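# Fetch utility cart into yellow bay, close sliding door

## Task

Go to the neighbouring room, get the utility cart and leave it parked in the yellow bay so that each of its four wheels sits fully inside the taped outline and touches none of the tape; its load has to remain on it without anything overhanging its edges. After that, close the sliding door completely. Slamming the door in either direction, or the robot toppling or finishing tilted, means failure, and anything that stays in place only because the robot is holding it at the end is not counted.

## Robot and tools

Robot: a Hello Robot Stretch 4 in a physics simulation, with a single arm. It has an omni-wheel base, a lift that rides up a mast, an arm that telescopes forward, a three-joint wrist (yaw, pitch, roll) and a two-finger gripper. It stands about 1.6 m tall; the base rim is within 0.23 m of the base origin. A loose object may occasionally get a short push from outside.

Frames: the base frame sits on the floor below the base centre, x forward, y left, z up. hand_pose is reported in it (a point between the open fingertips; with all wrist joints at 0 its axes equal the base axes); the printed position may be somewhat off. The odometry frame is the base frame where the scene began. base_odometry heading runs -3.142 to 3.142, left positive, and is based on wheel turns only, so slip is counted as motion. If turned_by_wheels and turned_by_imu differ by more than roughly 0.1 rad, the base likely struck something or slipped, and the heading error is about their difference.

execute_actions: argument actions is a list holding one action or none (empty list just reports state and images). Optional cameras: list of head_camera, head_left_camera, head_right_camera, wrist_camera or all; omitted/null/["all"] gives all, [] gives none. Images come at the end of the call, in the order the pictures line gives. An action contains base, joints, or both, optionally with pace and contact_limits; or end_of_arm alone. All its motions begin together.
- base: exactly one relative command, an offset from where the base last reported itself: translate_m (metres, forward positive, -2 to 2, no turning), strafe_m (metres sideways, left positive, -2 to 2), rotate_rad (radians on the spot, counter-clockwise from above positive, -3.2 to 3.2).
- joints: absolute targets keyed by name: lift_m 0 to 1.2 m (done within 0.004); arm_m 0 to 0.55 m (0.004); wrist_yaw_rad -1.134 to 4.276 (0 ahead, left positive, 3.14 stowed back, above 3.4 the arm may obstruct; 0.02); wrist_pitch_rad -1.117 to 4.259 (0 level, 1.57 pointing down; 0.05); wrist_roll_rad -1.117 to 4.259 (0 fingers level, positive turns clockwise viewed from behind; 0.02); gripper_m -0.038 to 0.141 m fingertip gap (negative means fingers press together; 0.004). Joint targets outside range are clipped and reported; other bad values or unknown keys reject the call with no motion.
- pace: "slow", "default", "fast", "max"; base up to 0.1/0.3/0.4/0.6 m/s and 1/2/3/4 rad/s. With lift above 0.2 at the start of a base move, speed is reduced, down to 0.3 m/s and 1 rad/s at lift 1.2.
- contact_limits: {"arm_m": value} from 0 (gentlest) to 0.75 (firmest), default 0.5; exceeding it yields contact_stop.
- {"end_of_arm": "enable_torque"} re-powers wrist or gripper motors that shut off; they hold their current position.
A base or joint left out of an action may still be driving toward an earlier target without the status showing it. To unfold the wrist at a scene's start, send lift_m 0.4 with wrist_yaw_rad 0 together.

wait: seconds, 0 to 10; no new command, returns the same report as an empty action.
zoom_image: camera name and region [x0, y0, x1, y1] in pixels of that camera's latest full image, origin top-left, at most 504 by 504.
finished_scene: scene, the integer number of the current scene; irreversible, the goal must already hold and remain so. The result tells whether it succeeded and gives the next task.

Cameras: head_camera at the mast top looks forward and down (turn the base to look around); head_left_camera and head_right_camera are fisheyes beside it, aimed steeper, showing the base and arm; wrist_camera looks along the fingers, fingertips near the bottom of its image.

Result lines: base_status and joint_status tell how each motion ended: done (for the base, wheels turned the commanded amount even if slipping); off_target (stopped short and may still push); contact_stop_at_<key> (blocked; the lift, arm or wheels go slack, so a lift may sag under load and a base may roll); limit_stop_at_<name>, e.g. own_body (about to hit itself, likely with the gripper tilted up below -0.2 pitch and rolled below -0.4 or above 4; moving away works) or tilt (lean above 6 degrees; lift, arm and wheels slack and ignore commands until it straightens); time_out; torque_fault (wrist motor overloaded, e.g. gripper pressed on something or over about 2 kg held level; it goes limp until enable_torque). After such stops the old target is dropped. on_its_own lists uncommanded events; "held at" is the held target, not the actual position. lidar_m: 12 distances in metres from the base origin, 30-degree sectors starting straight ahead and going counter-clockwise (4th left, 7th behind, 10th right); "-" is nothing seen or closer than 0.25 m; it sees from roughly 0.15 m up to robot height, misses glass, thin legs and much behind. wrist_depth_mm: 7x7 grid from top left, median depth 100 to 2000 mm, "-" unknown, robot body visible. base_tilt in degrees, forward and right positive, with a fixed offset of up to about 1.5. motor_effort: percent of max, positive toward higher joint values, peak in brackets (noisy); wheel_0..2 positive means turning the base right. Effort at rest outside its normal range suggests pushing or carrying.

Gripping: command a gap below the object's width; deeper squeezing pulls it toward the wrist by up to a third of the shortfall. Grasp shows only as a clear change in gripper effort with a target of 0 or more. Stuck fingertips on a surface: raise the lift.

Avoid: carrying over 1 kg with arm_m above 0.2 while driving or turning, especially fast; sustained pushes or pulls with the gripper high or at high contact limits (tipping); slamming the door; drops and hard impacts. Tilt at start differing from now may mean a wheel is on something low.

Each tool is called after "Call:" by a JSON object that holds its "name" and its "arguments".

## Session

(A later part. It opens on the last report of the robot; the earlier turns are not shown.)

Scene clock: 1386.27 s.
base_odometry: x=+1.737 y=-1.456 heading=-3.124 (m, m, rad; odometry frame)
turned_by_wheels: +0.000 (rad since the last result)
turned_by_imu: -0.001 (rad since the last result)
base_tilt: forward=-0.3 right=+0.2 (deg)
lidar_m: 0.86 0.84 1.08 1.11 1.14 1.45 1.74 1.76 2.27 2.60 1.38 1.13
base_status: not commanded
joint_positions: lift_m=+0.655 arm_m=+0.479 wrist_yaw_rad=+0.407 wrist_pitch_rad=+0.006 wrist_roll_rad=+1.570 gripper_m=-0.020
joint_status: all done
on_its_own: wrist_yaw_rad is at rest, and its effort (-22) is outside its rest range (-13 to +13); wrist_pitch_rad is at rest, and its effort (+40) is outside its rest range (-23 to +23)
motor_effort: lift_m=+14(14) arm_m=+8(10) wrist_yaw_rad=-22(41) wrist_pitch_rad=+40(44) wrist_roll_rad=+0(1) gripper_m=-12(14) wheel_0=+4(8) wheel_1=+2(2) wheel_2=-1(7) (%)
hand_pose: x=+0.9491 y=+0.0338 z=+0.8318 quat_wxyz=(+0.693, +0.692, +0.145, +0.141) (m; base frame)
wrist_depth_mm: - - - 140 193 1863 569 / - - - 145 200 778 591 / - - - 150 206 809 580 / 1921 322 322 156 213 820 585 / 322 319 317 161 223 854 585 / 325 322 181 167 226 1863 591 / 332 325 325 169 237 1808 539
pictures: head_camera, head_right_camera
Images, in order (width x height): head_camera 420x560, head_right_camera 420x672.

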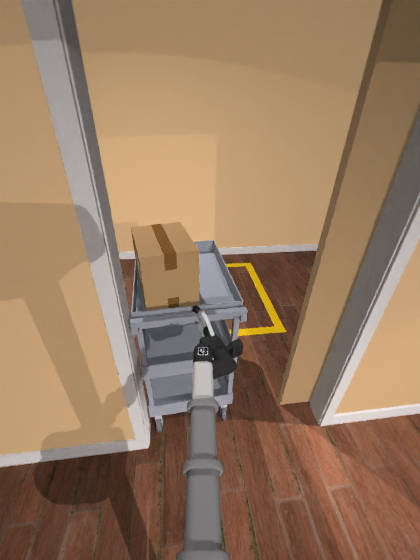

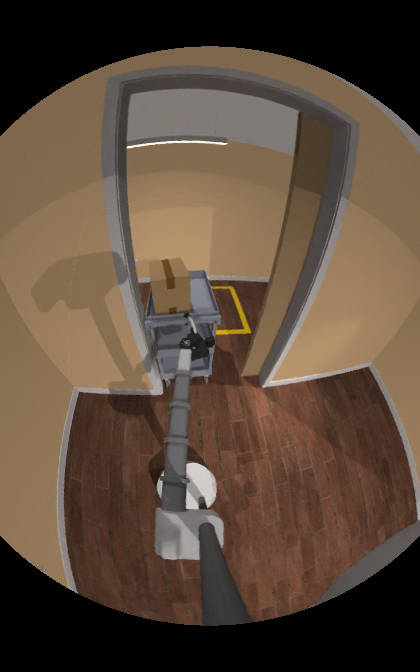

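Call:
{"name": "execute_actions", "arguments": {"actions": [{"joints":{"wrist_yaw_rad":0.0},"base":{"strafe_m":-0.1},"pace":"slow"}], "cameras": []}}

Call:
{"name": "execute_actions", "arguments": {"actions": [{"joints":{"arm_m":0.2},"base":{"translate_m":-0.25},"pace":"slow"}], "cameras": ["head_camera","head_right_camera"]}}

Scene clock: 1404.10 s.
base_odometry: x=+1.736 y=-1.357 heading=-3.123 (m, m, rad; odometry frame)
turned_by_wheels: +0.001 (rad since the last result)
turned_by_imu: -0.001 (rad since the last result)
base_tilt: forward=-0.4 right=+0.2 (deg)
lidar_m: 0.77 0.86 1.09 1.21 1.24 1.57 1.71 1.75 2.27 2.50 1.38 1.01
base_status: done
joint_positions: lift_m=+0.655 arm_m=+0.480 wrist_yaw_rad=+0.004 wrist_pitch_rad=+0.005 wrist_roll_rad=+1.570 gripper_m=-0.020
joint_status: all done
on_its_own: wrist_pitch_rad is at rest, and its effort (+42) is outside its rest range (-23 to +23)
motor_effort: lift_m=+14(14) arm_m=+1(8) wrist_yaw_rad=-13(74) wrist_pitch_rad=+42(42) wrist_roll_rad=-1(3) gripper_m=-13(23) wheel_0=+5(25) wheel_1=+0(13) wheel_2=+2(19) (%)
hand_pose: x=+0.9395 y=-0.0862 z=+0.8319 quat_wxyz=(+0.707, +0.707, +0.003, +0.000) (m; base frame)
wrist_depth_mm: - - - 257 - - 1336 / - - - 281 314 312 307 / - - - 217 287 1921 1308 / - - - 200 265 - 530 / - - - 185 242 1863 569 / - 319 180 173 226 820 574 / 294 285 286 160 208 750 574
pictures: none
No camera images: the call's "cameras" was empty. Leave "cameras" out to get every camera's image.

Scene clock: 1408.17 s.
base_odometry: x=+1.985 y=-1.352 heading=-3.124 (m, m, rad; odometry frame)
turned_by_wheels: -0.001 (rad since the last result)
turned_by_imu: -0.003 (rad since the last result)
base_tilt: forward=-0.3 right=+0.2 (deg)
lidar_m: 0.56 0.58 1.29 1.18 1.21 1.56 1.46 1.47 1.91 2.52 1.79 0.61
base_status: done
joint_positions: lift_m=+0.655 arm_m=+0.201 wrist_yaw_rad=-0.005 wrist_pitch_rad=+0.005 wrist_roll_rad=+1.570 gripper_m=-0.020
joint_status: all done
on_its_own: wrist_pitch_rad is at rest, and its effort (+40) is outside its rest range (-23 to +23)
motor_effort: lift_m=+14(14) arm_m=-7(10) wrist_yaw_rad=+13(28) wrist_pitch_rad=+40(39) wrist_roll_rad=-1(2) gripper_m=-12(15) wheel_0=-6(11) wheel_1=-5(12) wheel_2=+1(15) (%)
hand_pose: x=+0.6602 y=-0.0889 z=+0.8319 quat_wxyz=(+0.707, +0.707, +0.000, -0.004) (m; base frame)
wrist_depth_mm: 917 891 891 187 250 254 253 / 917 891 904 184 244 854 854 / - - - 181 240 - 554 / - - - 178 236 831 585 / - 327 324 175 231 831 585 / 320 312 181 172 227 809 585 / 307 298 298 167 221 768 591
pictures: head_camera, head_right_camera
Images, in order (width x height): head_camera 420x560, head_right_camera 420x672.

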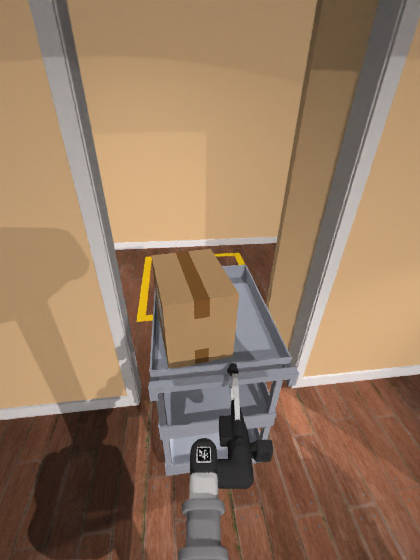

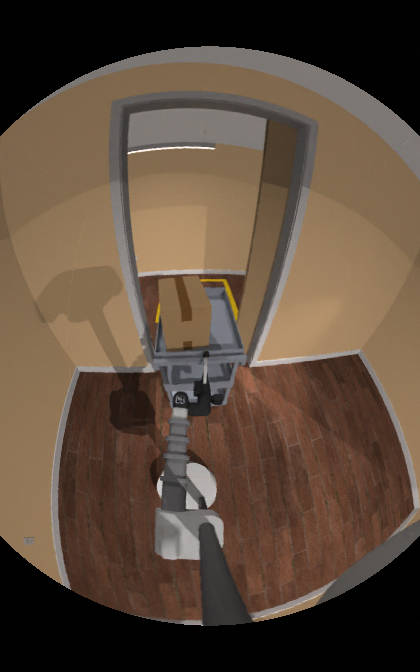

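Call:
{"name": "execute_actions", "arguments": {"actions": [{"base":{"translate_m":0.2},"pace":"slow"}], "cameras": ["head_camera"]}}

Call:
{"name": "execute_actions", "arguments": {"actions": [{"joints":{"arm_m":0.35},"pace":"slow"}], "cameras": ["head_camera","head_right_camera"]}}

Scene clock: 1417.13 s.
base_odometry: x=+1.786 y=-1.356 heading=-3.124 (m, m, rad; odometry frame)
turned_by_wheels: +0.000 (rad since the last result)
turned_by_imu: -0.003 (rad since the last result)
base_tilt: forward=-0.5 right=+0.3 (deg)
lidar_m: 0.53 0.59 1.14 1.21 1.22 1.57 1.68 1.67 2.18 2.49 1.46 0.66
base_status: done
joint_positions: lift_m=+0.655 arm_m=+0.201 wrist_yaw_rad=-0.002 wrist_pitch_rad=+0.006 wrist_roll_rad=+1.571 gripper_m=-0.020
joint_status: not commanded
on_its_own: wrist_pitch_rad is at rest, and its effort (+40) is outside its rest range (-23 to +23)
motor_effort: lift_m=+14(14) arm_m=-4(7) wrist_yaw_rad=+3(21) wrist_pitch_rad=+40(41) wrist_roll_rad=-1(1) gripper_m=-10(14) wheel_0=+2(3) wheel_1=+3(5) wheel_2=-7(12) (%)
hand_pose: x=+0.6598 y=-0.0880 z=+0.8319 quat_wxyz=(+0.707, +0.707, +0.001, -0.003) (m; base frame)
wrist_depth_mm: 691 699 699 210 272 279 276 / - - - 200 266 1708 1255 / - - - 193 254 - 544 / - - - 186 246 831 591 / - - - 178 235 820 585 / 319 317 181 172 226 788 591 / 300 290 294 165 215 759 585
pictures: head_camera
Images, in order (width x height): head_camera 420x560.

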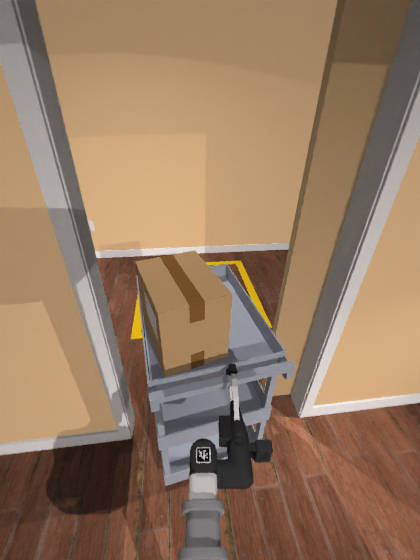

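Scene clock: 1419.90 s.
base_odometry: x=+1.786 y=-1.356 heading=-3.125 (m, m, rad; odometry frame)
turned_by_wheels: +0.000 (rad since the last result)
turned_by_imu: -0.001 (rad since the last result)
base_tilt: forward=-0.5 right=+0.2 (deg)
lidar_m: 0.68 0.93 1.17 1.21 1.23 1.57 1.66 1.69 2.21 2.51 1.45 0.81
base_status: not commanded
joint_positions: lift_m=+0.655 arm_m=+0.349 wrist_yaw_rad=-0.006 wrist_pitch_rad=+0.006 wrist_roll_rad=+1.571 gripper_m=-0.020
joint_status: all done
on_its_own: wrist_yaw_rad is at rest, and its effort (+15) is outside its rest range (-13 to +13); wrist_pitch_rad is at rest, and its effort (+41) is outside its rest range (-23 to +23)
motor_effort: lift_m=+14(14) arm_m=+8(9) wrist_yaw_rad=+15(19) wrist_pitch_rad=+41(41) wrist_roll_rad=-2(3) gripper_m=-10(9) wheel_0=-2(2) wheel_1=+1(3) wheel_2=-7(7) (%)
hand_pose: x=+0.8075 y=-0.0891 z=+0.8319 quat_wxyz=(+0.707, +0.707, +0.000, -0.004) (m; base frame)
wrist_depth_mm: 554 539 539 243 525 521 517 / - - - 216 285 306 301 / - - - 202 267 - 1336 / - - - 191 252 - 554 / - - - 180 236 842 585 / 320 315 181 172 224 809 580 / 294 285 287 161 211 759 580
pictures: head_camera, head_right_camera
Images, in order (width x height): head_camera 420x560, head_right_camera 420x672.

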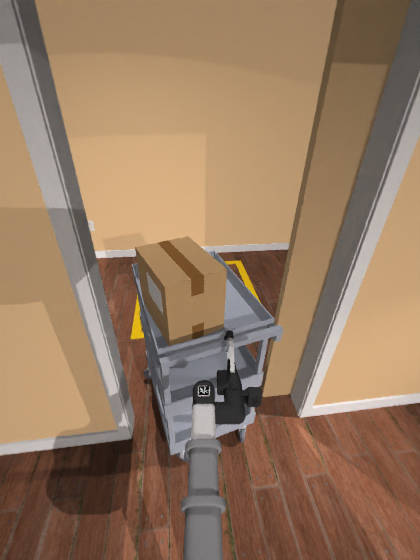

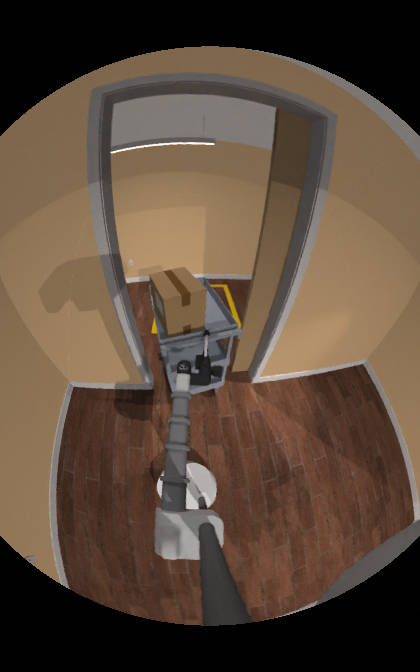

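Call:
{"name": "execute_actions", "arguments": {"actions": [{"base":{"strafe_m":0.16},"pace":"slow"}], "cameras": ["head_camera","head_right_camera"]}}

Scene clock: 1426.27 s.
base_odometry: x=+1.788 y=-1.515 heading=-3.126 (m, m, rad; odometry frame)
turned_by_wheels: -0.001 (rad since the last result)
turned_by_imu: -0.004 (rad since the last result)
base_tilt: forward=-0.5 right=+0.2 (deg)
lidar_m: 0.73 0.86 1.13 1.04 1.05 1.38 1.69 1.71 2.18 2.66 1.43 0.78
base_status: done
joint_positions: lift_m=+0.655 arm_m=+0.349 wrist_yaw_rad=-0.003 wrist_pitch_rad=+0.006 wrist_roll_rad=+1.571 gripper_m=-0.020
joint_status: not commanded
on_its_own: wrist_pitch_rad is at rest, and its effort (+42) is outside its rest range (-23 to +23)
motor_effort: lift_m=+14(14) arm_m=+5(8) wrist_yaw_rad=+8(31) wrist_pitch_rad=+42(42) wrist_roll_rad=-3(2) gripper_m=-15(14) wheel_0=-5(14) wheel_1=+1(5) wheel_2=-4(6) (%)
hand_pose: x=+0.8083 y=-0.0884 z=+0.8319 quat_wxyz=(+0.707, +0.707, +0.001, -0.003) (m; base frame)
wrist_depth_mm: - - - 182 243 262 260 / - - - 180 240 - 1308 / - - - 178 236 820 574 / - - - 176 234 842 591 / - 322 324 173 230 820 585 / 317 315 180 171 226 820 591 / 306 298 300 168 224 732 574
pictures: head_camera, head_right_camera
Images, in order (width x height): head_camera 420x560, head_right_camera 420x672.

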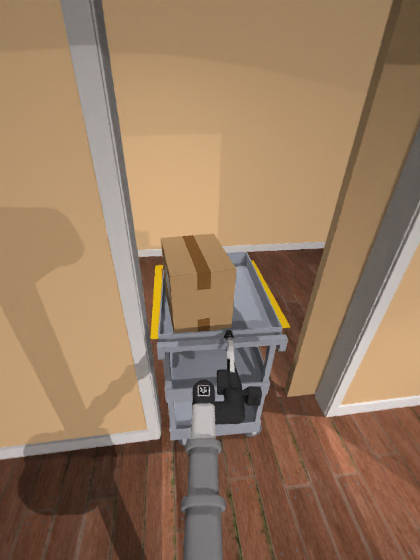

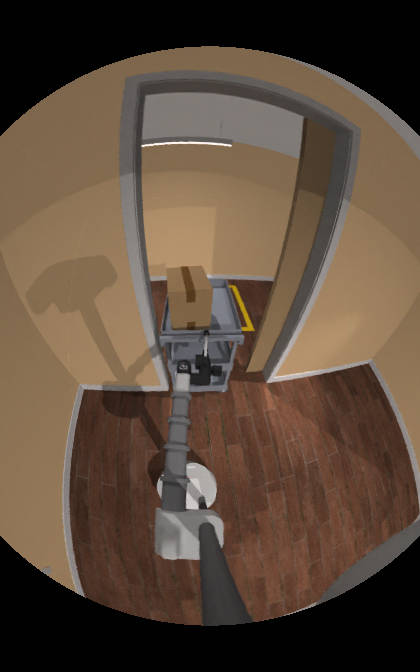

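Call:
{"name": "execute_actions", "arguments": {"actions": [{"base":{"strafe_m":0.06},"pace":"slow"}], "cameras": []}}

Call:
{"name": "execute_actions", "arguments": {"actions": [{"joints":{"arm_m":0.45},"pace":"slow"}], "cameras": ["head_camera"]}}

Scene clock: 1431.73 s.
base_odometry: x=+1.789 y=-1.575 heading=-3.126 (m, m, rad; odometry frame)
turned_by_wheels: +0.000 (rad since the last result)
turned_by_imu: -0.002 (rad since the last result)
base_tilt: forward=-0.4 right=+0.4 (deg)
lidar_m: 0.73 0.88 1.08 0.98 1.02 1.28 1.70 1.71 2.18 2.73 1.44 0.73
base_status: done
joint_positions: lift_m=+0.655 arm_m=+0.349 wrist_yaw_rad=-0.002 wrist_pitch_rad=+0.006 wrist_roll_rad=+1.571 gripper_m=-0.020
joint_status: not commanded
on_its_own: wrist_pitch_rad is at rest, and its effort (+38) is outside its rest range (-23 to +23)
motor_effort: lift_m=+14(14) arm_m=+4(5) wrist_yaw_rad=+5(12) wrist_pitch_rad=+38(41) wrist_roll_rad=-2(2) gripper_m=-14(12) wheel_0=-4(11) wheel_1=+1(6) wheel_2=-1(3) (%)
hand_pose: x=+0.8084 y=-0.0881 z=+0.8319 quat_wxyz=(+0.707, +0.707, +0.001, -0.003) (m; base frame)
wrist_depth_mm: - - - 168 226 1983 1336 / - - - 167 227 - 559 / - - - 169 226 798 591 / - - - 169 228 820 591 / 325 322 319 169 227 842 585 / 324 315 180 170 228 820 580 / 310 307 306 169 229 707 580
pictures: none
No camera images: the call's "cameras" was empty. Leave "cameras" out to get every camera's image.

Scene clock: 1434.03 s.
base_odometry: x=+1.789 y=-1.575 heading=-3.126 (m, m, rad; odometry frame)
turned_by_wheels: +0.000 (rad since the last result)
turned_by_imu: +0.000 (rad since the last result)
base_tilt: forward=-0.4 right=+0.2 (deg)
lidar_m: 0.81 0.87 1.06 0.99 0.99 1.30 1.70 1.69 2.21 2.74 1.43 0.85
base_status: not commanded
joint_positions: lift_m=+0.655 arm_m=+0.449 wrist_yaw_rad=+0.001 wrist_pitch_rad=+0.006 wrist_roll_rad=+1.570 gripper_m=-0.020
joint_status: all done
on_its_own: wrist_pitch_rad is at rest, and its effort (+41) is outside its rest range (-23 to +23)
motor_effort: lift_m=+14(14) arm_m=+8(9) wrist_yaw_rad=-6(13) wrist_pitch_rad=+41(40) wrist_roll_rad=-1(2) gripper_m=-9(14) wheel_0=+2(4) wheel_1=+1(1) wheel_2=-3(3) (%)
hand_pose: x=+0.9082 y=-0.0871 z=+0.8319 quat_wxyz=(+0.707, +0.707, +0.002, -0.002) (m; base frame)
wrist_depth_mm: - - - 161 218 - 1336 / - - - 163 219 - 574 / - - - 164 222 809 580 / - - - 166 224 831 580 / 324 319 315 167 226 831 574 / 319 317 181 169 227 820 580 / 315 312 309 169 230 715 580
pictures: head_camera
Images, in order (width x height): head_camera 420x560.

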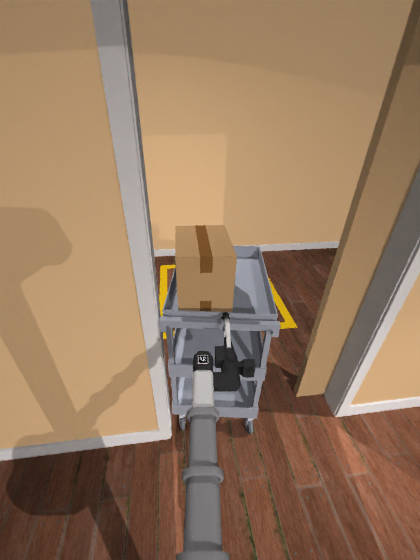

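Call:
{"name": "execute_actions", "arguments": {"actions": [{"joints":{"arm_m":0.54},"pace":"slow"}], "cameras": []}}

Call:
{"name": "execute_actions", "arguments": {"actions": [{"base":{"translate_m":0.1},"pace":"slow"}], "cameras": ["head_camera","head_right_camera"]}}

Scene clock: 1443.70 s.
base_odometry: x=+1.789 y=-1.575 heading=-3.125 (m, m, rad; odometry frame)
turned_by_wheels: +0.000 (rad since the last result)
turned_by_imu: -0.001 (rad since the last result)
base_tilt: forward=-0.4 right=+0.1 (deg)
lidar_m: 0.86 0.87 1.10 0.98 1.00 1.26 1.69 1.70 2.20 2.74 1.45 0.95
base_status: not commanded
joint_positions: lift_m=+0.655 arm_m=+0.539 wrist_yaw_rad=+0.002 wrist_pitch_rad=+0.006 wrist_roll_rad=+1.570 gripper_m=-0.020
joint_status: all done
on_its_own: wrist_pitch_rad is at rest, and its effort (+39) is outside its rest range (-23 to +23)
motor_effort: lift_m=+14(14) arm_m=+8(9) wrist_yaw_rad=-7(7) wrist_pitch_rad=+39(39) wrist_roll_rad=-1(0) gripper_m=-13(12) wheel_0=+3(3) wheel_1=+1(1) wheel_2=-3(3) (%)
hand_pose: x=+0.9982 y=-0.0869 z=+0.8319 quat_wxyz=(+0.707, +0.707, +0.003, -0.001) (m; base frame)
wrist_depth_mm: - - - 158 213 - 1397 / - - - 160 217 1756 549 / - - - 163 220 820 591 / - - - 164 222 820 580 / 324 320 317 167 225 842 580 / 319 319 181 169 228 820 585 / 317 315 310 170 232 699 564
pictures: none
No camera images: the call's "cameras" was empty. Leave "cameras" out to get every camera's image.

Scene clock: 1445.97 s.
base_odometry: x=+1.689 y=-1.577 heading=-3.125 (m, m, rad; odometry frame)
turned_by_wheels: +0.001 (rad since the last result)
turned_by_imu: +0.001 (rad since the last result)
base_tilt: forward=-0.4 right=+0.1 (deg)
lidar_m: 0.76 0.77 0.98 0.98 1.01 1.31 1.80 1.82 2.34 2.72 1.26 0.95
base_status: done
joint_positions: lift_m=+0.655 arm_m=+0.539 wrist_yaw_rad=+0.002 wrist_pitch_rad=+0.006 wrist_roll_rad=+1.570 gripper_m=-0.020
joint_status: not commanded
on_its_own: wrist_pitch_rad is at rest, and its effort (+38) is outside its rest range (-23 to +23)
motor_effort: lift_m=+14(14) arm_m=+7(7) wrist_yaw_rad=-8(8) wrist_pitch_rad=+38(41) wrist_roll_rad=+0(0) gripper_m=-12(13) wheel_0=+6(9) wheel_1=+5(9) wheel_2=+0(7) (%)
hand_pose: x=+0.9984 y=-0.0868 z=+0.8319 quat_wxyz=(+0.707, +0.707, +0.003, -0.001) (m; base frame)
wrist_depth_mm: - - - 154 208 - 1336 / - - - 157 213 798 574 / - - - 160 216 809 591 / - - - 163 221 820 585 / 322 319 317 166 225 831 585 / 322 319 181 169 227 809 585 / 320 319 315 170 232 1661 569
pictures: head_camera, head_right_camera
Images, in order (width x height): head_camera 420x560, head_right_camera 420x672.

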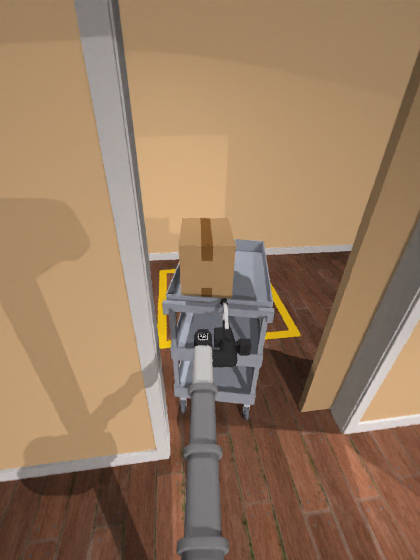

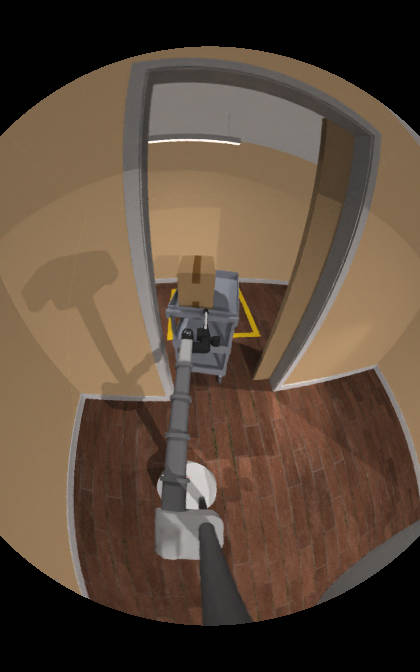

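Call:
{"name": "execute_actions", "arguments": {"actions": [{"base":{"translate_m":0.17},"pace":"slow"}], "cameras": ["head_camera","head_right_camera"]}}

Scene clock: 1452.57 s.
base_odometry: x=+1.520 y=-1.580 heading=-3.124 (m, m, rad; odometry frame)
turned_by_wheels: +0.001 (rad since the last result)
turned_by_imu: +0.000 (rad since the last result)
base_tilt: forward=-0.4 right=+0.1 (deg)
lidar_m: 0.68 0.60 0.80 1.01 1.01 1.33 1.96 1.98 2.55 2.70 1.04 0.94
base_status: done
joint_positions: lift_m=+0.655 arm_m=+0.539 wrist_yaw_rad=+0.002 wrist_pitch_rad=+0.006 wrist_roll_rad=+1.570 gripper_m=-0.020
joint_status: not commanded
on_its_own: wrist_pitch_rad is at rest, and its effort (+42) is outside its rest range (-23 to +23)
motor_effort: lift_m=+14(14) arm_m=+7(7) wrist_yaw_rad=-7(9) wrist_pitch_rad=+42(41) wrist_roll_rad=-1(0) gripper_m=-11(11) wheel_0=+7(9) wheel_1=+5(12) wheel_2=+0(6) (%)
hand_pose: x=+0.9984 y=-0.0869 z=+0.8319 quat_wxyz=(+0.707, +0.707, +0.003, -0.001) (m; base frame)
wrist_depth_mm: - - - 147 202 - 1229 / - - - 151 206 788 591 / - - - 156 211 809 597 / - 477 480 159 217 820 585 / 324 320 317 164 224 831 580 / 324 317 181 168 227 820 585 / 325 322 322 169 236 1863 539
pictures: head_camera, head_right_camera
Images, in order (width x height): head_camera 420x560, head_right_camera 420x672.

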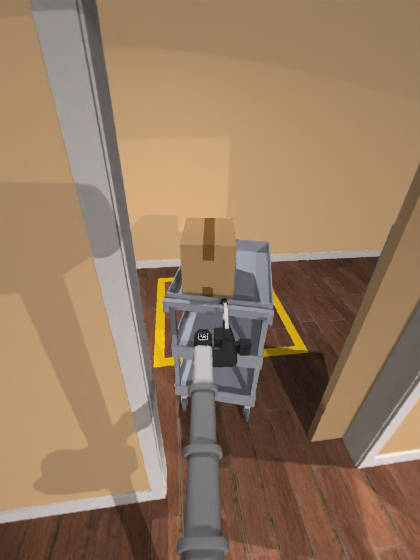

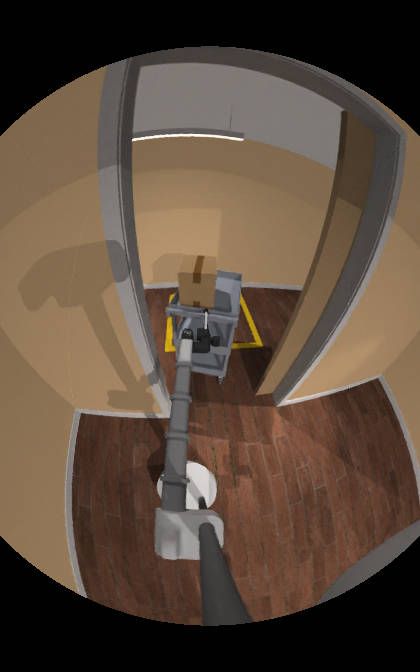

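Call:
{"name": "execute_actions", "arguments": {"actions": [{"base":{"strafe_m":-0.1},"pace":"slow"}], "cameras": []}}

Call:
{"name": "execute_actions", "arguments": {"actions": [{"base":{"translate_m":0.12},"pace":"slow"}], "cameras": ["head_camera","head_right_camera","head_left_camera"]}}

Scene clock: 1466.90 s.
base_odometry: x=+1.518 y=-1.480 heading=-3.123 (m, m, rad; odometry frame)
turned_by_wheels: +0.001 (rad since the last result)
turned_by_imu: +0.001 (rad since the last result)
base_tilt: forward=-0.3 right=+0.2 (deg)
lidar_m: 0.92 0.65 0.80 1.11 1.15 1.46 1.94 1.96 2.55 2.61 0.96 0.94
base_status: done
joint_positions: lift_m=+0.655 arm_m=+0.539 wrist_yaw_rad=+0.008 wrist_pitch_rad=+0.005 wrist_roll_rad=+1.570 gripper_m=-0.020
joint_status: not commanded
on_its_own: wrist_yaw_rad is at rest, and its effort (-26) is outside its rest range (-13 to +13); wrist_pitch_rad is at rest, and its effort (+41) is outside its rest range (-23 to +23)
motor_effort: lift_m=+14(14) arm_m=+4(7) wrist_yaw_rad=-26(32) wrist_pitch_rad=+41(42) wrist_roll_rad=-1(1) gripper_m=-15(14) wheel_0=+7(16) wheel_1=-1(6) wheel_2=+6(7) (%)
hand_pose: x=+0.9994 y=-0.0850 z=+0.8320 quat_wxyz=(+0.707, +0.707, +0.005, +0.001) (m; base frame)
wrist_depth_mm: - - - 165 222 1921 1336 / - - - 166 222 - 544 / - - - 167 225 809 585 / - - - 169 227 820 580 / 325 320 319 169 228 820 585 / 319 317 181 170 228 820 580 / 315 307 309 170 231 715 585
pictures: none
No camera images: the call's "cameras" was empty. Leave "cameras" out to get every camera's image.

Scene clock: 1469.40 s.
base_odometry: x=+1.398 y=-1.483 heading=-3.124 (m, m, rad; odometry frame)
turned_by_wheels: -0.001 (rad since the last result)
turned_by_imu: -0.003 (rad since the last result)
base_tilt: forward=-0.4 right=+0.2 (deg)
lidar_m: 0.90 0.52 0.63 1.12 1.15 1.50 2.08 2.12 2.70 2.58 0.88 0.84
base_status: done
joint_positions: lift_m=+0.655 arm_m=+0.539 wrist_yaw_rad=-0.008 wrist_pitch_rad=+0.005 wrist_roll_rad=+1.570 gripper_m=-0.020
joint_status: not commanded
on_its_own: wrist_yaw_rad is at rest, and its effort (+21) is outside its rest range (-13 to +13); wrist_pitch_rad is at rest, and its effort (+41) is outside its rest range (-23 to +23)
motor_effort: lift_m=+14(14) arm_m=+4(4) wrist_yaw_rad=+21(27) wrist_pitch_rad=+41(43) wrist_roll_rad=-1(0) gripper_m=-9(12) wheel_0=-5(8) wheel_1=+0(4) wheel_2=-9(14) (%)
hand_pose: x=+0.9980 y=-0.0897 z=+0.8320 quat_wxyz=(+0.707, +0.707, -0.001, -0.005) (m; base frame)
wrist_depth_mm: - - - 164 221 1921 1336 / - - - 166 223 - 544 / - 1983 - 167 224 820 597 / - 1921 1921 167 225 809 580 / 327 319 317 169 226 831 585 / 322 315 181 169 228 831 585 / 315 309 309 170 229 707 585
pictures: head_camera, head_left_camera, head_right_camera
Images, in order (width x height): head_camera 420x560, head_left_camera 420x672, head_right_camera 420x672.

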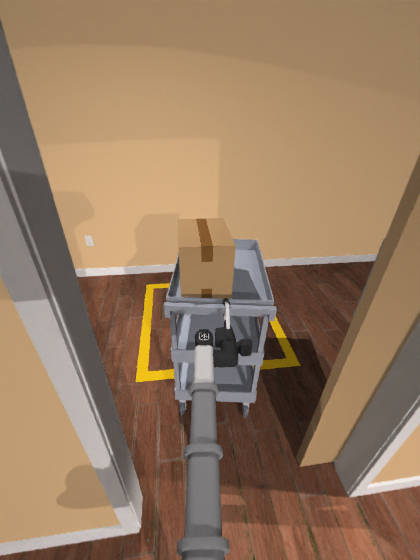

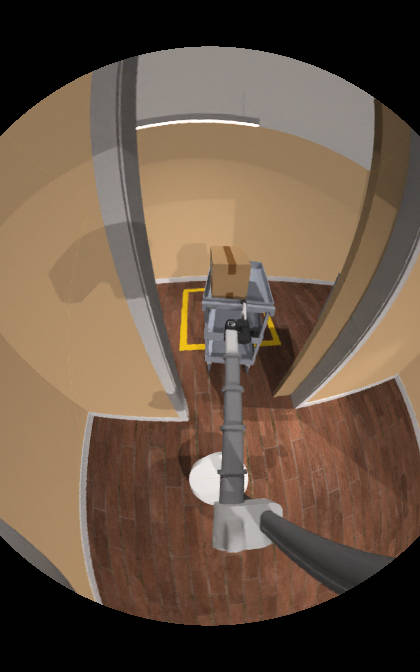

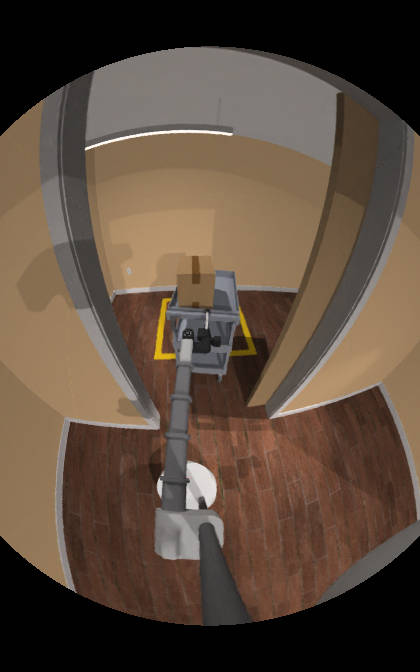

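Call:
{"name": "execute_actions", "arguments": {"actions": [{"base":{"translate_m":0.15},"pace":"slow"}], "cameras": ["head_camera","head_left_camera"]}}

Scene clock: 1479.70 s.
base_odometry: x=+1.248 y=-1.485 heading=-3.125 (m, m, rad; odometry frame)
turned_by_wheels: -0.001 (rad since the last result)
turned_by_imu: -0.005 (rad since the last result)
base_tilt: forward=-0.5 right=+0.1 (deg)
lidar_m: 0.93 0.40 0.43 1.02 1.16 1.50 2.23 2.29 2.78 2.56 0.79 0.73
base_status: done
joint_positions: lift_m=+0.655 arm_m=+0.539 wrist_yaw_rad=-0.009 wrist_pitch_rad=+0.005 wrist_roll_rad=+1.570 gripper_m=-0.020
joint_status: not commanded
on_its_own: wrist_yaw_rad is at rest, and its effort (+23) is outside its rest range (-13 to +13); wrist_pitch_rad is at rest, and its effort (+42) is outside its rest range (-23 to +23)
motor_effort: lift_m=+14(14) arm_m=+4(4) wrist_yaw_rad=+23(26) wrist_pitch_rad=+42(41) wrist_roll_rad=-1(1) gripper_m=-13(11) wheel_0=-5(5) wheel_1=+0(3) wheel_2=-8(15) (%)
hand_pose: x=+0.9979 y=-0.0900 z=+0.8320 quat_wxyz=(+0.707, +0.707, -0.001, -0.005) (m; base frame)
wrist_depth_mm: 1983 1983 1863 158 213 1921 1336 / 1921 1863 - 160 216 1808 559 / 1921 1921 1921 163 220 831 591 / 1808 1863 1808 164 223 820 585 / 322 320 319 167 227 842 585 / 322 317 181 169 228 820 580 / 317 314 312 169 232 699 564
pictures: head_camera, head_left_camera
Images, in order (width x height): head_camera 420x560, head_left_camera 420x672.

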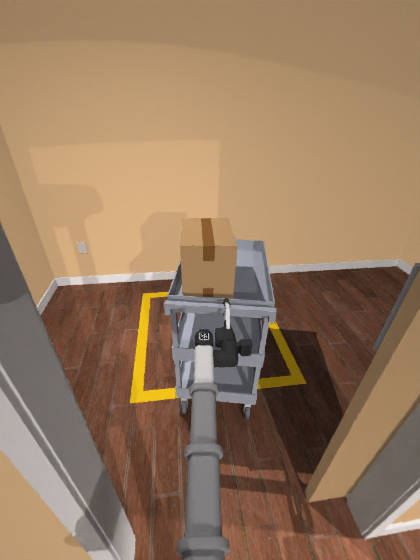

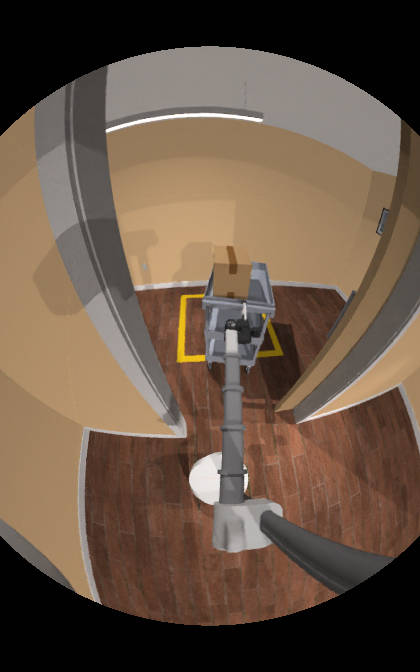

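Call:
{"name": "execute_actions", "arguments": {"actions": [{"base":{"strafe_m":-0.06},"pace":"slow"}], "cameras": []}}

Call:
{"name": "execute_actions", "arguments": {"actions": [{"base":{"translate_m":0.13},"pace":"slow"}], "cameras": ["head_camera","head_left_camera"]}}

Scene clock: 1486.10 s.
base_odometry: x=+1.247 y=-1.425 heading=-3.123 (m, m, rad; odometry frame)
turned_by_wheels: +0.001 (rad since the last result)
turned_by_imu: +0.001 (rad since the last result)
base_tilt: forward=-0.3 right=+0.2 (deg)
lidar_m: 0.92 0.47 0.42 1.02 1.22 1.55 2.21 2.25 2.74 2.50 0.75 0.69
base_status: done
joint_positions: lift_m=+0.655 arm_m=+0.539 wrist_yaw_rad=+0.009 wrist_pitch_rad=+0.005 wrist_roll_rad=+1.570 gripper_m=-0.020
joint_status: not commanded
on_its_own: wrist_yaw_rad is at rest, and its effort (-29) is outside its rest range (-13 to +13); wrist_pitch_rad is at rest, and its effort (+44) is outside its rest range (-23 to +23)
motor_effort: lift_m=+14(14) arm_m=+4(4) wrist_yaw_rad=-29(30) wrist_pitch_rad=+44(41) wrist_roll_rad=+1(1) gripper_m=-15(13) wheel_0=+10(14) wheel_1=+2(6) wheel_2=+6(6) (%)
hand_pose: x=+0.9995 y=-0.0848 z=+0.8320 quat_wxyz=(+0.707, +0.707, +0.005, +0.001) (m; base frame)
wrist_depth_mm: 1921 1983 1863 163 220 1808 1336 / 1863 1863 1921 164 222 1756 554 / 1921 1921 1863 165 223 809 585 / 1863 1863 1808 167 225 831 580 / 324 322 319 168 227 831 591 / 320 317 181 169 229 820 585 / 315 307 309 170 229 699 574
pictures: none
No camera images: the call's "cameras" was empty. Leave "cameras" out to get every camera's image.

Scene clock: 1488.70 s.
base_odometry: x=+1.117 y=-1.427 heading=-3.124 (m, m, rad; odometry frame)
turned_by_wheels: -0.001 (rad since the last result)
turned_by_imu: -0.004 (rad since the last result)
base_tilt: forward=-0.5 right=+0.2 (deg)
lidar_m: 0.92 2.04 0.35 0.67 1.23 1.62 2.37 2.38 2.70 1.75 0.56 0.58
base_status: done
joint_positions: lift_m=+0.655 arm_m=+0.539 wrist_yaw_rad=-0.009 wrist_pitch_rad=+0.005 wrist_roll_rad=+1.570 gripper_m=-0.020
joint_status: not commanded
on_its_own: wrist_yaw_rad is at rest, and its effort (+22) is outside its rest range (-13 to +13); wrist_pitch_rad is at rest, and its effort (+42) is outside its rest range (-23 to +23)
motor_effort: lift_m=+14(14) arm_m=+4(4) wrist_yaw_rad=+22(28) wrist_pitch_rad=+42(42) wrist_roll_rad=-1(2) gripper_m=-11(14) wheel_0=-4(12) wheel_1=+0(8) wheel_2=-9(13) (%)
hand_pose: x=+0.9979 y=-0.0899 z=+0.8320 quat_wxyz=(+0.707, +0.707, -0.001, -0.005) (m; base frame)
wrist_depth_mm: 1808 1808 1808 162 220 1756 1281 / 1756 1808 1756 164 220 1708 564 / 1756 1808 1708 165 223 820 585 / 1756 1708 1708 166 224 831 580 / 322 319 319 168 226 831 585 / 319 315 180 169 227 831 580 / 317 309 309 170 229 683 580
pictures: head_camera, head_left_camera
Images, in order (width x height): head_camera 420x560, head_left_camera 420x672.

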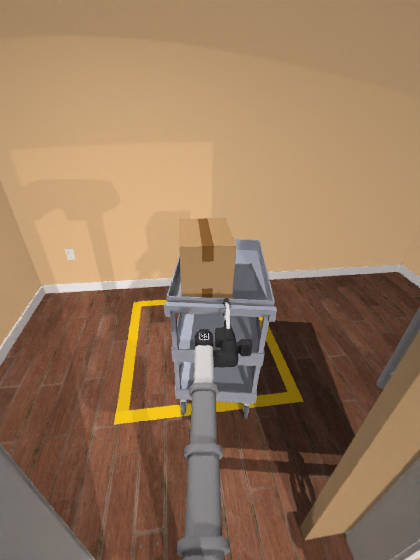

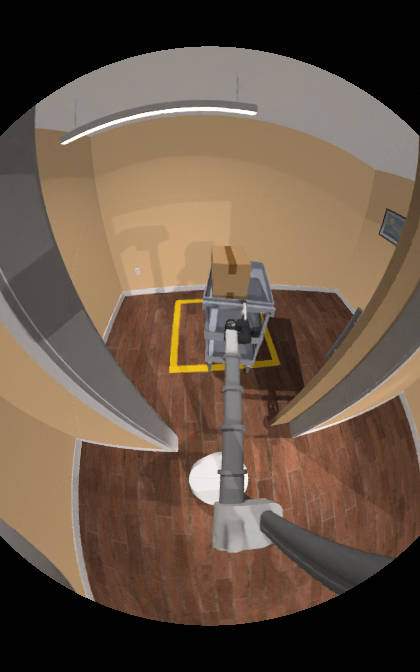

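Wheels still on the tape; about 0.15 more.

Call:
{"name": "execute_actions", "arguments": {"actions": [{"base":{"translate_m":0.16},"pace":"slow"}], "cameras": ["head_camera","head_left_camera","head_right_camera"]}}

Scene clock: 1495.20 s.
base_odometry: x=+0.957 y=-1.430 heading=-3.125 (m, m, rad; odometry frame)
turned_by_wheels: -0.001 (rad since the last result)
turned_by_imu: -0.005 (rad since the last result)
base_tilt: forward=-0.5 right=+0.2 (deg)
lidar_m: 0.93 2.06 0.34 0.29 1.27 1.61 2.51 2.56 2.69 0.63 0.46 0.92
base_status: done
joint_positions: lift_m=+0.655 arm_m=+0.539 wrist_yaw_rad=-0.009 wrist_pitch_rad=+0.005 wrist_roll_rad=+1.570 gripper_m=-0.020
joint_status: not commanded
on_its_own: wrist_yaw_rad is at rest, and its effort (+22) is outside its rest range (-13 to +13); wrist_pitch_rad is at rest, and its effort (+41) is outside its rest range (-23 to +23)
motor_effort: lift_m=+14(14) arm_m=+4(4) wrist_yaw_rad=+22(25) wrist_pitch_rad=+41(43) wrist_roll_rad=-1(1) gripper_m=-12(12) wheel_0=-4(4) wheel_1=+0(7) wheel_2=-9(15) (%)
hand_pose: x=+0.9979 y=-0.0899 z=+0.8320 quat_wxyz=(+0.707, +0.707, -0.001, -0.005) (m; base frame)
wrist_depth_mm: 1708 1661 1576 153 208 1537 1336 / 1661 1576 1576 156 213 798 569 / 1576 1576 1576 160 217 798 585 / 1618 1537 1464 163 221 842 580 / 322 319 315 166 225 831 580 / 320 319 181 168 228 820 585 / 319 315 315 170 234 1397 559
pictures: head_camera, head_left_camera, head_right_camera
Images, in order (width x height): head_camera 420x560, head_left_camera 420x672, head_right_camera 420x672.

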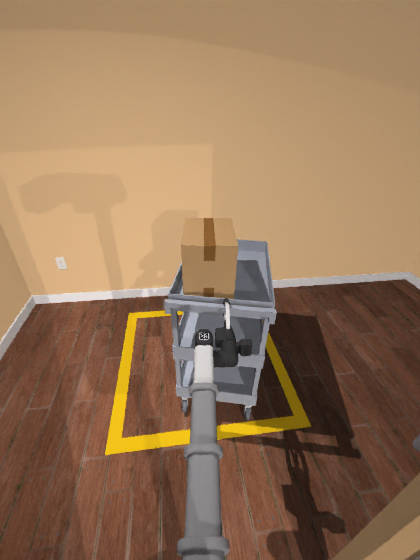

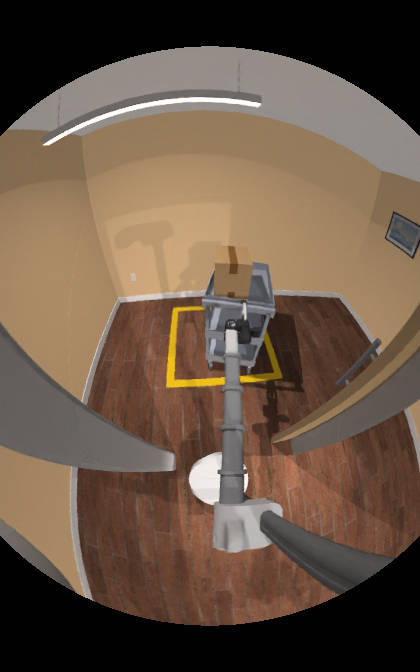

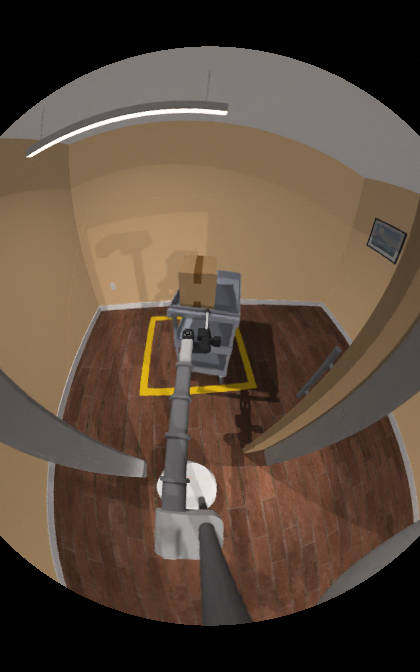

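Call:
{"name": "execute_actions", "arguments": {"actions": [{"joints":{"wrist_yaw_rad":0.25},"pace":"slow"}], "cameras": []}}

Call:
{"name": "execute_actions", "arguments": {"actions": [{"joints":{"arm_m":0.3},"pace":"slow"}], "cameras": ["head_camera"]}}

Call:
{"name": "execute_actions", "arguments": {"actions": [{"joints":{"wrist_yaw_rad":-0.1},"pace":"slow"}], "cameras": ["head_camera"]}}

Scene clock: 1516.00 s.
base_odometry: x=+0.957 y=-1.430 heading=-3.124 (m, m, rad; odometry frame)
turned_by_wheels: +0.002 (rad since the last result)
turned_by_imu: +0.000 (rad since the last result)
base_tilt: forward=-0.4 right=+0.2 (deg)
lidar_m: 0.92 2.06 0.32 0.31 1.25 1.59 2.49 2.57 2.69 0.61 0.50 2.40
base_status: not commanded
joint_positions: lift_m=+0.655 arm_m=+0.540 wrist_yaw_rad=+0.250 wrist_pitch_rad=+0.006 wrist_roll_rad=+1.570 gripper_m=-0.020
joint_status: all done
on_its_own: wrist_pitch_rad is at rest, and its effort (+42) is outside its rest range (-23 to +23)
motor_effort: lift_m=+14(14) arm_m=+3(4) wrist_yaw_rad=-3(58) wrist_pitch_rad=+42(44) wrist_roll_rad=+0(2) gripper_m=-12(16) wheel_0=+3(14) wheel_1=+1(6) wheel_2=+3(13) (%)
hand_pose: x=+1.0116 y=-0.0132 z=+0.8319 quat_wxyz=(+0.702, +0.701, +0.090, +0.086) (m; base frame)
wrist_depth_mm: 1397 1430 108 108 159 699 585 / 1464 1430 517 116 171 741 585 / 1464 336 291 125 183 798 597 / 309 306 300 136 199 788 591 / 334 324 317 148 216 1499 574 / 1576 345 180 164 230 1537 521 / 1618 357 366 168 259 1499 1336
pictures: none
No camera images: the call's "cameras" was empty. Leave "cameras" out to get every camera's image.

Scene clock: 1519.67 s.
base_odometry: x=+0.957 y=-1.430 heading=-3.124 (m, m, rad; odometry frame)
turned_by_wheels: +0.000 (rad since the last result)
turned_by_imu: -0.001 (rad since the last result)
base_tilt: forward=-0.4 right=+0.2 (deg)
lidar_m: 0.69 0.79 0.32 0.30 1.27 1.61 2.53 2.58 2.67 0.61 0.49 0.68
base_status: not commanded
joint_positions: lift_m=+0.655 arm_m=+0.301 wrist_yaw_rad=+0.258 wrist_pitch_rad=+0.006 wrist_roll_rad=+1.570 gripper_m=-0.020
joint_status: all done
on_its_own: wrist_yaw_rad is at rest, and its effort (-25) is outside its rest range (-13 to +13); wrist_pitch_rad is at rest, and its effort (+40) is outside its rest range (-23 to +23)
motor_effort: lift_m=+14(14) arm_m=-7(9) wrist_yaw_rad=-25(28) wrist_pitch_rad=+40(39) wrist_roll_rad=+0(1) gripper_m=-16(17) wheel_0=+4(4) wheel_1=+1(1) wheel_2=+6(6) (%)
hand_pose: x=+0.7734 y=-0.0109 z=+0.8319 quat_wxyz=(+0.702, +0.701, +0.093, +0.089) (m; base frame)
wrist_depth_mm: 1708 1618 1618 112 163 723 585 / 1708 1618 1661 120 174 750 585 / 1756 359 315 128 187 788 585 / 312 306 298 139 201 820 585 / 332 324 320 151 217 1708 585 / 1808 342 180 165 230 1708 530 / 1921 353 359 168 256 1756 1308
pictures: head_camera
Images, in order (width x height): head_camera 420x560.

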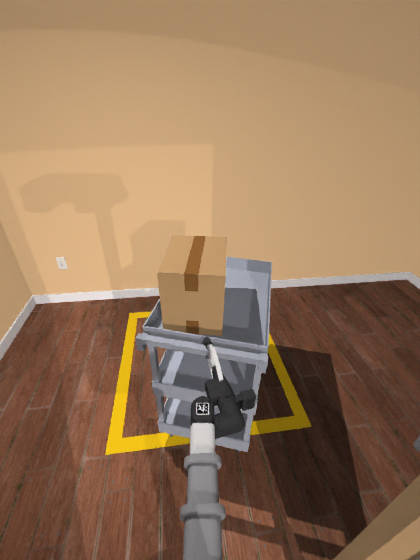

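Scene clock: 1520.83 s.
base_odometry: x=+0.957 y=-1.430 heading=-3.124 (m, m, rad; odometry frame)
turned_by_wheels: -0.001 (rad since the last result)
turned_by_imu: -0.001 (rad since the last result)
base_tilt: forward=-0.4 right=+0.2 (deg)
lidar_m: 0.68 2.05 0.32 0.28 1.29 1.61 2.50 2.55 2.68 0.64 0.50 0.70
base_status: not commanded
joint_positions: lift_m=+0.655 arm_m=+0.300 wrist_yaw_rad=-0.098 wrist_pitch_rad=+0.006 wrist_roll_rad=+1.571 gripper_m=-0.020
joint_status: all done
on_its_own: wrist_pitch_rad is at rest, and its effort (+42) is outside its rest range (-23 to +23)
motor_effort: lift_m=+14(14) arm_m=-3(7) wrist_yaw_rad=-7(60) wrist_pitch_rad=+42(42) wrist_roll_rad=-2(2) gripper_m=-14(19) wheel_0=+1(15) wheel_1=+0(5) wheel_2=-1(10) (%)
hand_pose: x=+0.7499 y=-0.1153 z=+0.8319 quat_wxyz=(+0.706, +0.706, -0.033, -0.037) (m; base frame)
wrist_depth_mm: - - 1983 176 235 259 260 / 1983 1921 1983 175 233 1863 1229 / 1921 1983 1921 174 231 809 585 / 1863 1808 1808 173 230 831 585 / 1808 324 319 172 229 820 591 / 319 314 180 170 228 820 585 / 309 306 303 168 226 723 591
pictures: head_camera
Images, in order (width x height): head_camera 420x560.

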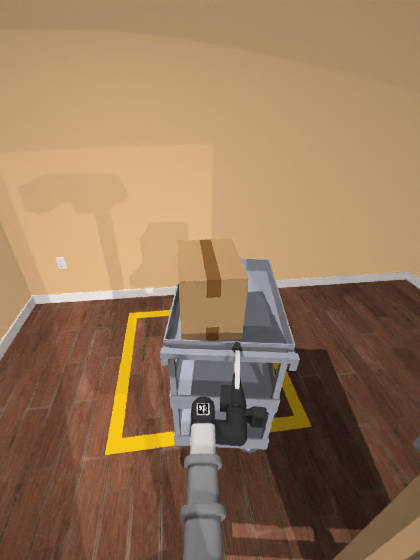

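Call:
{"name": "execute_actions", "arguments": {"actions": [{"joints":{"wrist_yaw_rad":-0.3},"pace":"slow"}], "cameras": []}}

Call:
{"name": "execute_actions", "arguments": {"actions": [{"joints":{"arm_m":0.46},"pace":"slow"}], "cameras": ["head_camera"]}}

Scene clock: 1531.80 s.
base_odometry: x=+0.957 y=-1.430 heading=-3.125 (m, m, rad; odometry frame)
turned_by_wheels: +0.000 (rad since the last result)
turned_by_imu: -0.002 (rad since the last result)
base_tilt: forward=-0.4 right=+0.2 (deg)
lidar_m: 0.63 2.06 0.32 0.31 1.25 1.61 2.50 2.55 2.68 0.63 0.50 0.70
base_status: not commanded
joint_positions: lift_m=+0.655 arm_m=+0.300 wrist_yaw_rad=-0.297 wrist_pitch_rad=+0.005 wrist_roll_rad=+1.571 gripper_m=-0.020
joint_status: all done
on_its_own: wrist_pitch_rad is at rest, and its effort (+44) is outside its rest range (-23 to +23)
motor_effort: lift_m=+14(14) arm_m=-3(2) wrist_yaw_rad=-11(70) wrist_pitch_rad=+44(40) wrist_roll_rad=-2(3) gripper_m=-17(17) wheel_0=-2(9) wheel_1=-1(1) wheel_2=+0(11) (%)
hand_pose: x=+0.7216 y=-0.1680 z=+0.8320 quat_wxyz=(+0.699, +0.700, -0.103, -0.107) (m; base frame)
wrist_depth_mm: - - - 244 291 1808 1255 / - - - 212 278 1808 1281 / - - - 202 263 - 1229 / - 1921 - 191 250 1921 574 / 1921 1983 1921 181 237 842 585 / 320 315 182 174 226 788 580 / 297 287 291 164 213 759 591
pictures: none
No camera images: the call's "cameras" was empty. Leave "cameras" out to get every camera's image.

Scene clock: 1534.67 s.
base_odometry: x=+0.957 y=-1.430 heading=-3.125 (m, m, rad; odometry frame)
turned_by_wheels: -0.001 (rad since the last result)
turned_by_imu: -0.002 (rad since the last result)
base_tilt: forward=-0.4 right=+0.2 (deg)
lidar_m: 0.76 2.05 0.31 0.30 1.27 1.60 2.53 2.57 2.70 0.63 0.48 0.84
base_status: not commanded
joint_positions: lift_m=+0.655 arm_m=+0.459 wrist_yaw_rad=-0.309 wrist_pitch_rad=+0.006 wrist_roll_rad=+1.571 gripper_m=-0.020
joint_status: all done
on_its_own: wrist_yaw_rad is at rest, and its effort (+24) is outside its rest range (-13 to +13); wrist_pitch_rad is at rest, and its effort (+41) is outside its rest range (-23 to +23)
motor_effort: lift_m=+14(14) arm_m=+8(9) wrist_yaw_rad=+24(30) wrist_pitch_rad=+41(41) wrist_roll_rad=-2(3) gripper_m=-13(15) wheel_0=-3(3) wheel_1=-1(1) wheel_2=-6(5) (%)
hand_pose: x=+0.8777 y=-0.1710 z=+0.8318 quat_wxyz=(+0.698, +0.699, -0.107, -0.111) (m; base frame)
wrist_depth_mm: - - - 247 - 1863 1366 / - - - 219 293 306 304 / 1921 1983 1921 205 271 1921 1366 / 1863 1808 1863 193 255 1756 549 / 1756 1708 1756 182 238 820 580 / 322 315 181 172 224 809 585 / 294 285 287 162 211 759 585
pictures: head_camera
Images, in order (width x height): head_camera 420x560.

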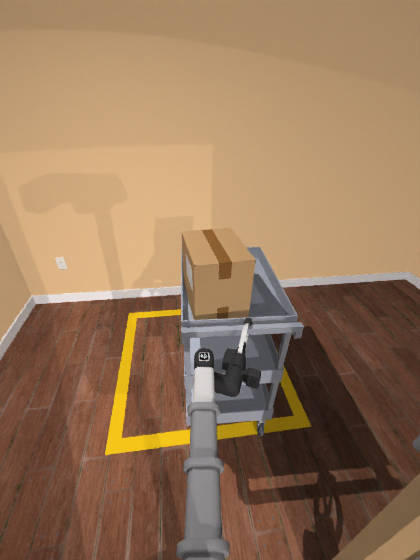

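Push the rest, then swing the rear left.

Call:
{"name": "execute_actions", "arguments": {"actions": [{"joints":{"arm_m":0.54},"pace":"slow"}], "cameras": []}}

Call:
{"name": "execute_actions", "arguments": {"actions": [{"joints":{"wrist_yaw_rad":0.1},"pace":"slow"}], "cameras": ["head_camera","head_right_camera"]}}

Scene clock: 1546.27 s.
base_odometry: x=+0.957 y=-1.430 heading=-3.125 (m, m, rad; odometry frame)
turned_by_wheels: +0.000 (rad since the last result)
turned_by_imu: -0.002 (rad since the last result)
base_tilt: forward=-0.4 right=+0.2 (deg)
lidar_m: 0.84 2.03 0.30 0.29 1.26 1.62 2.50 2.56 2.67 0.62 0.49 0.96
base_status: not commanded
joint_positions: lift_m=+0.655 arm_m=+0.539 wrist_yaw_rad=-0.306 wrist_pitch_rad=+0.006 wrist_roll_rad=+1.571 gripper_m=-0.020
joint_status: all done
on_its_own: wrist_yaw_rad is at rest, and its effort (+15) is outside its rest range (-13 to +13); wrist_pitch_rad is at rest, and its effort (+38) is outside its rest range (-23 to +23)
motor_effort: lift_m=+14(14) arm_m=+8(9) wrist_yaw_rad=+15(29) wrist_pitch_rad=+38(40) wrist_roll_rad=-2(3) gripper_m=-10(12) wheel_0=-4(3) wheel_1=-1(1) wheel_2=-6(6) (%)
hand_pose: x=+0.9583 y=-0.1703 z=+0.8318 quat_wxyz=(+0.698, +0.699, -0.106, -0.110) (m; base frame)
wrist_depth_mm: - - - 250 - - 1336 / 1983 - - 289 303 310 309 / 1921 1808 1863 210 278 1756 1308 / 1708 1808 1708 196 258 1661 544 / 1618 1661 1618 184 240 831 585 / 324 317 181 172 226 809 585 / 296 283 287 161 208 750 580
pictures: none
No camera images: the call's "cameras" was empty. Leave "cameras" out to get every camera's image.

Scene clock: 1547.50 s.
base_odometry: x=+0.957 y=-1.430 heading=-3.124 (m, m, rad; odometry frame)
turned_by_wheels: +0.002 (rad since the last result)
turned_by_imu: -0.018 (rad since the last result)
base_tilt: forward=-0.4 right=+0.3 (deg)
lidar_m: 0.93 2.11 0.33 0.31 1.26 1.59 2.52 2.54 2.70 0.66 0.48 0.98
base_status: not commanded
joint_positions: lift_m=+0.655 arm_m=+0.540 wrist_yaw_rad=+0.100 wrist_pitch_rad=+0.005 wrist_roll_rad=+1.570 gripper_m=-0.020
joint_status: all done
on_its_own: wrist_pitch_rad is at rest, and its effort (+45) is outside its rest range (-23 to +23)
motor_effort: lift_m=+14(14) arm_m=+0(8) wrist_yaw_rad=-1(84) wrist_pitch_rad=+45(44) wrist_roll_rad=-1(3) gripper_m=-11(20) wheel_0=+3(17) wheel_1=+4(7) wheel_2=+2(19) (%)
hand_pose: x=+1.0066 y=-0.0583 z=+0.8320 quat_wxyz=(+0.706, +0.706, +0.037, +0.033) (m; base frame)
wrist_depth_mm: 1576 1537 1499 168 226 1537 1308 / 1537 1537 1499 170 227 1464 544 / 1537 1537 1499 169 227 798 591 / 1576 1537 1499 169 227 820 585 / 325 322 317 169 228 831 585 / 319 314 180 170 228 809 585 / 312 303 304 169 229 683 580
pictures: head_camera, head_right_camera
Images, in order (width x height): head_camera 420x560, head_right_camera 420x672.

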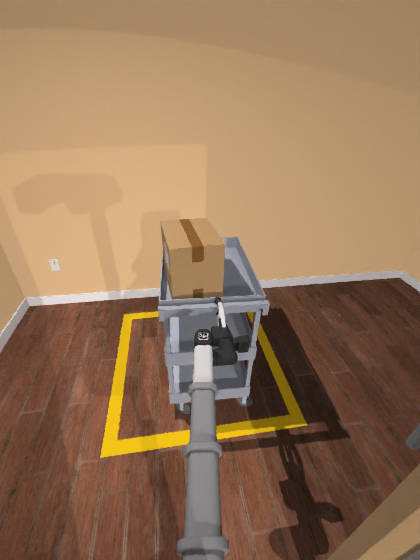

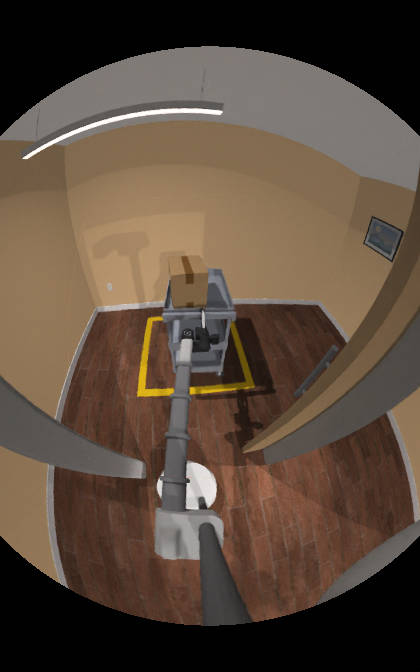

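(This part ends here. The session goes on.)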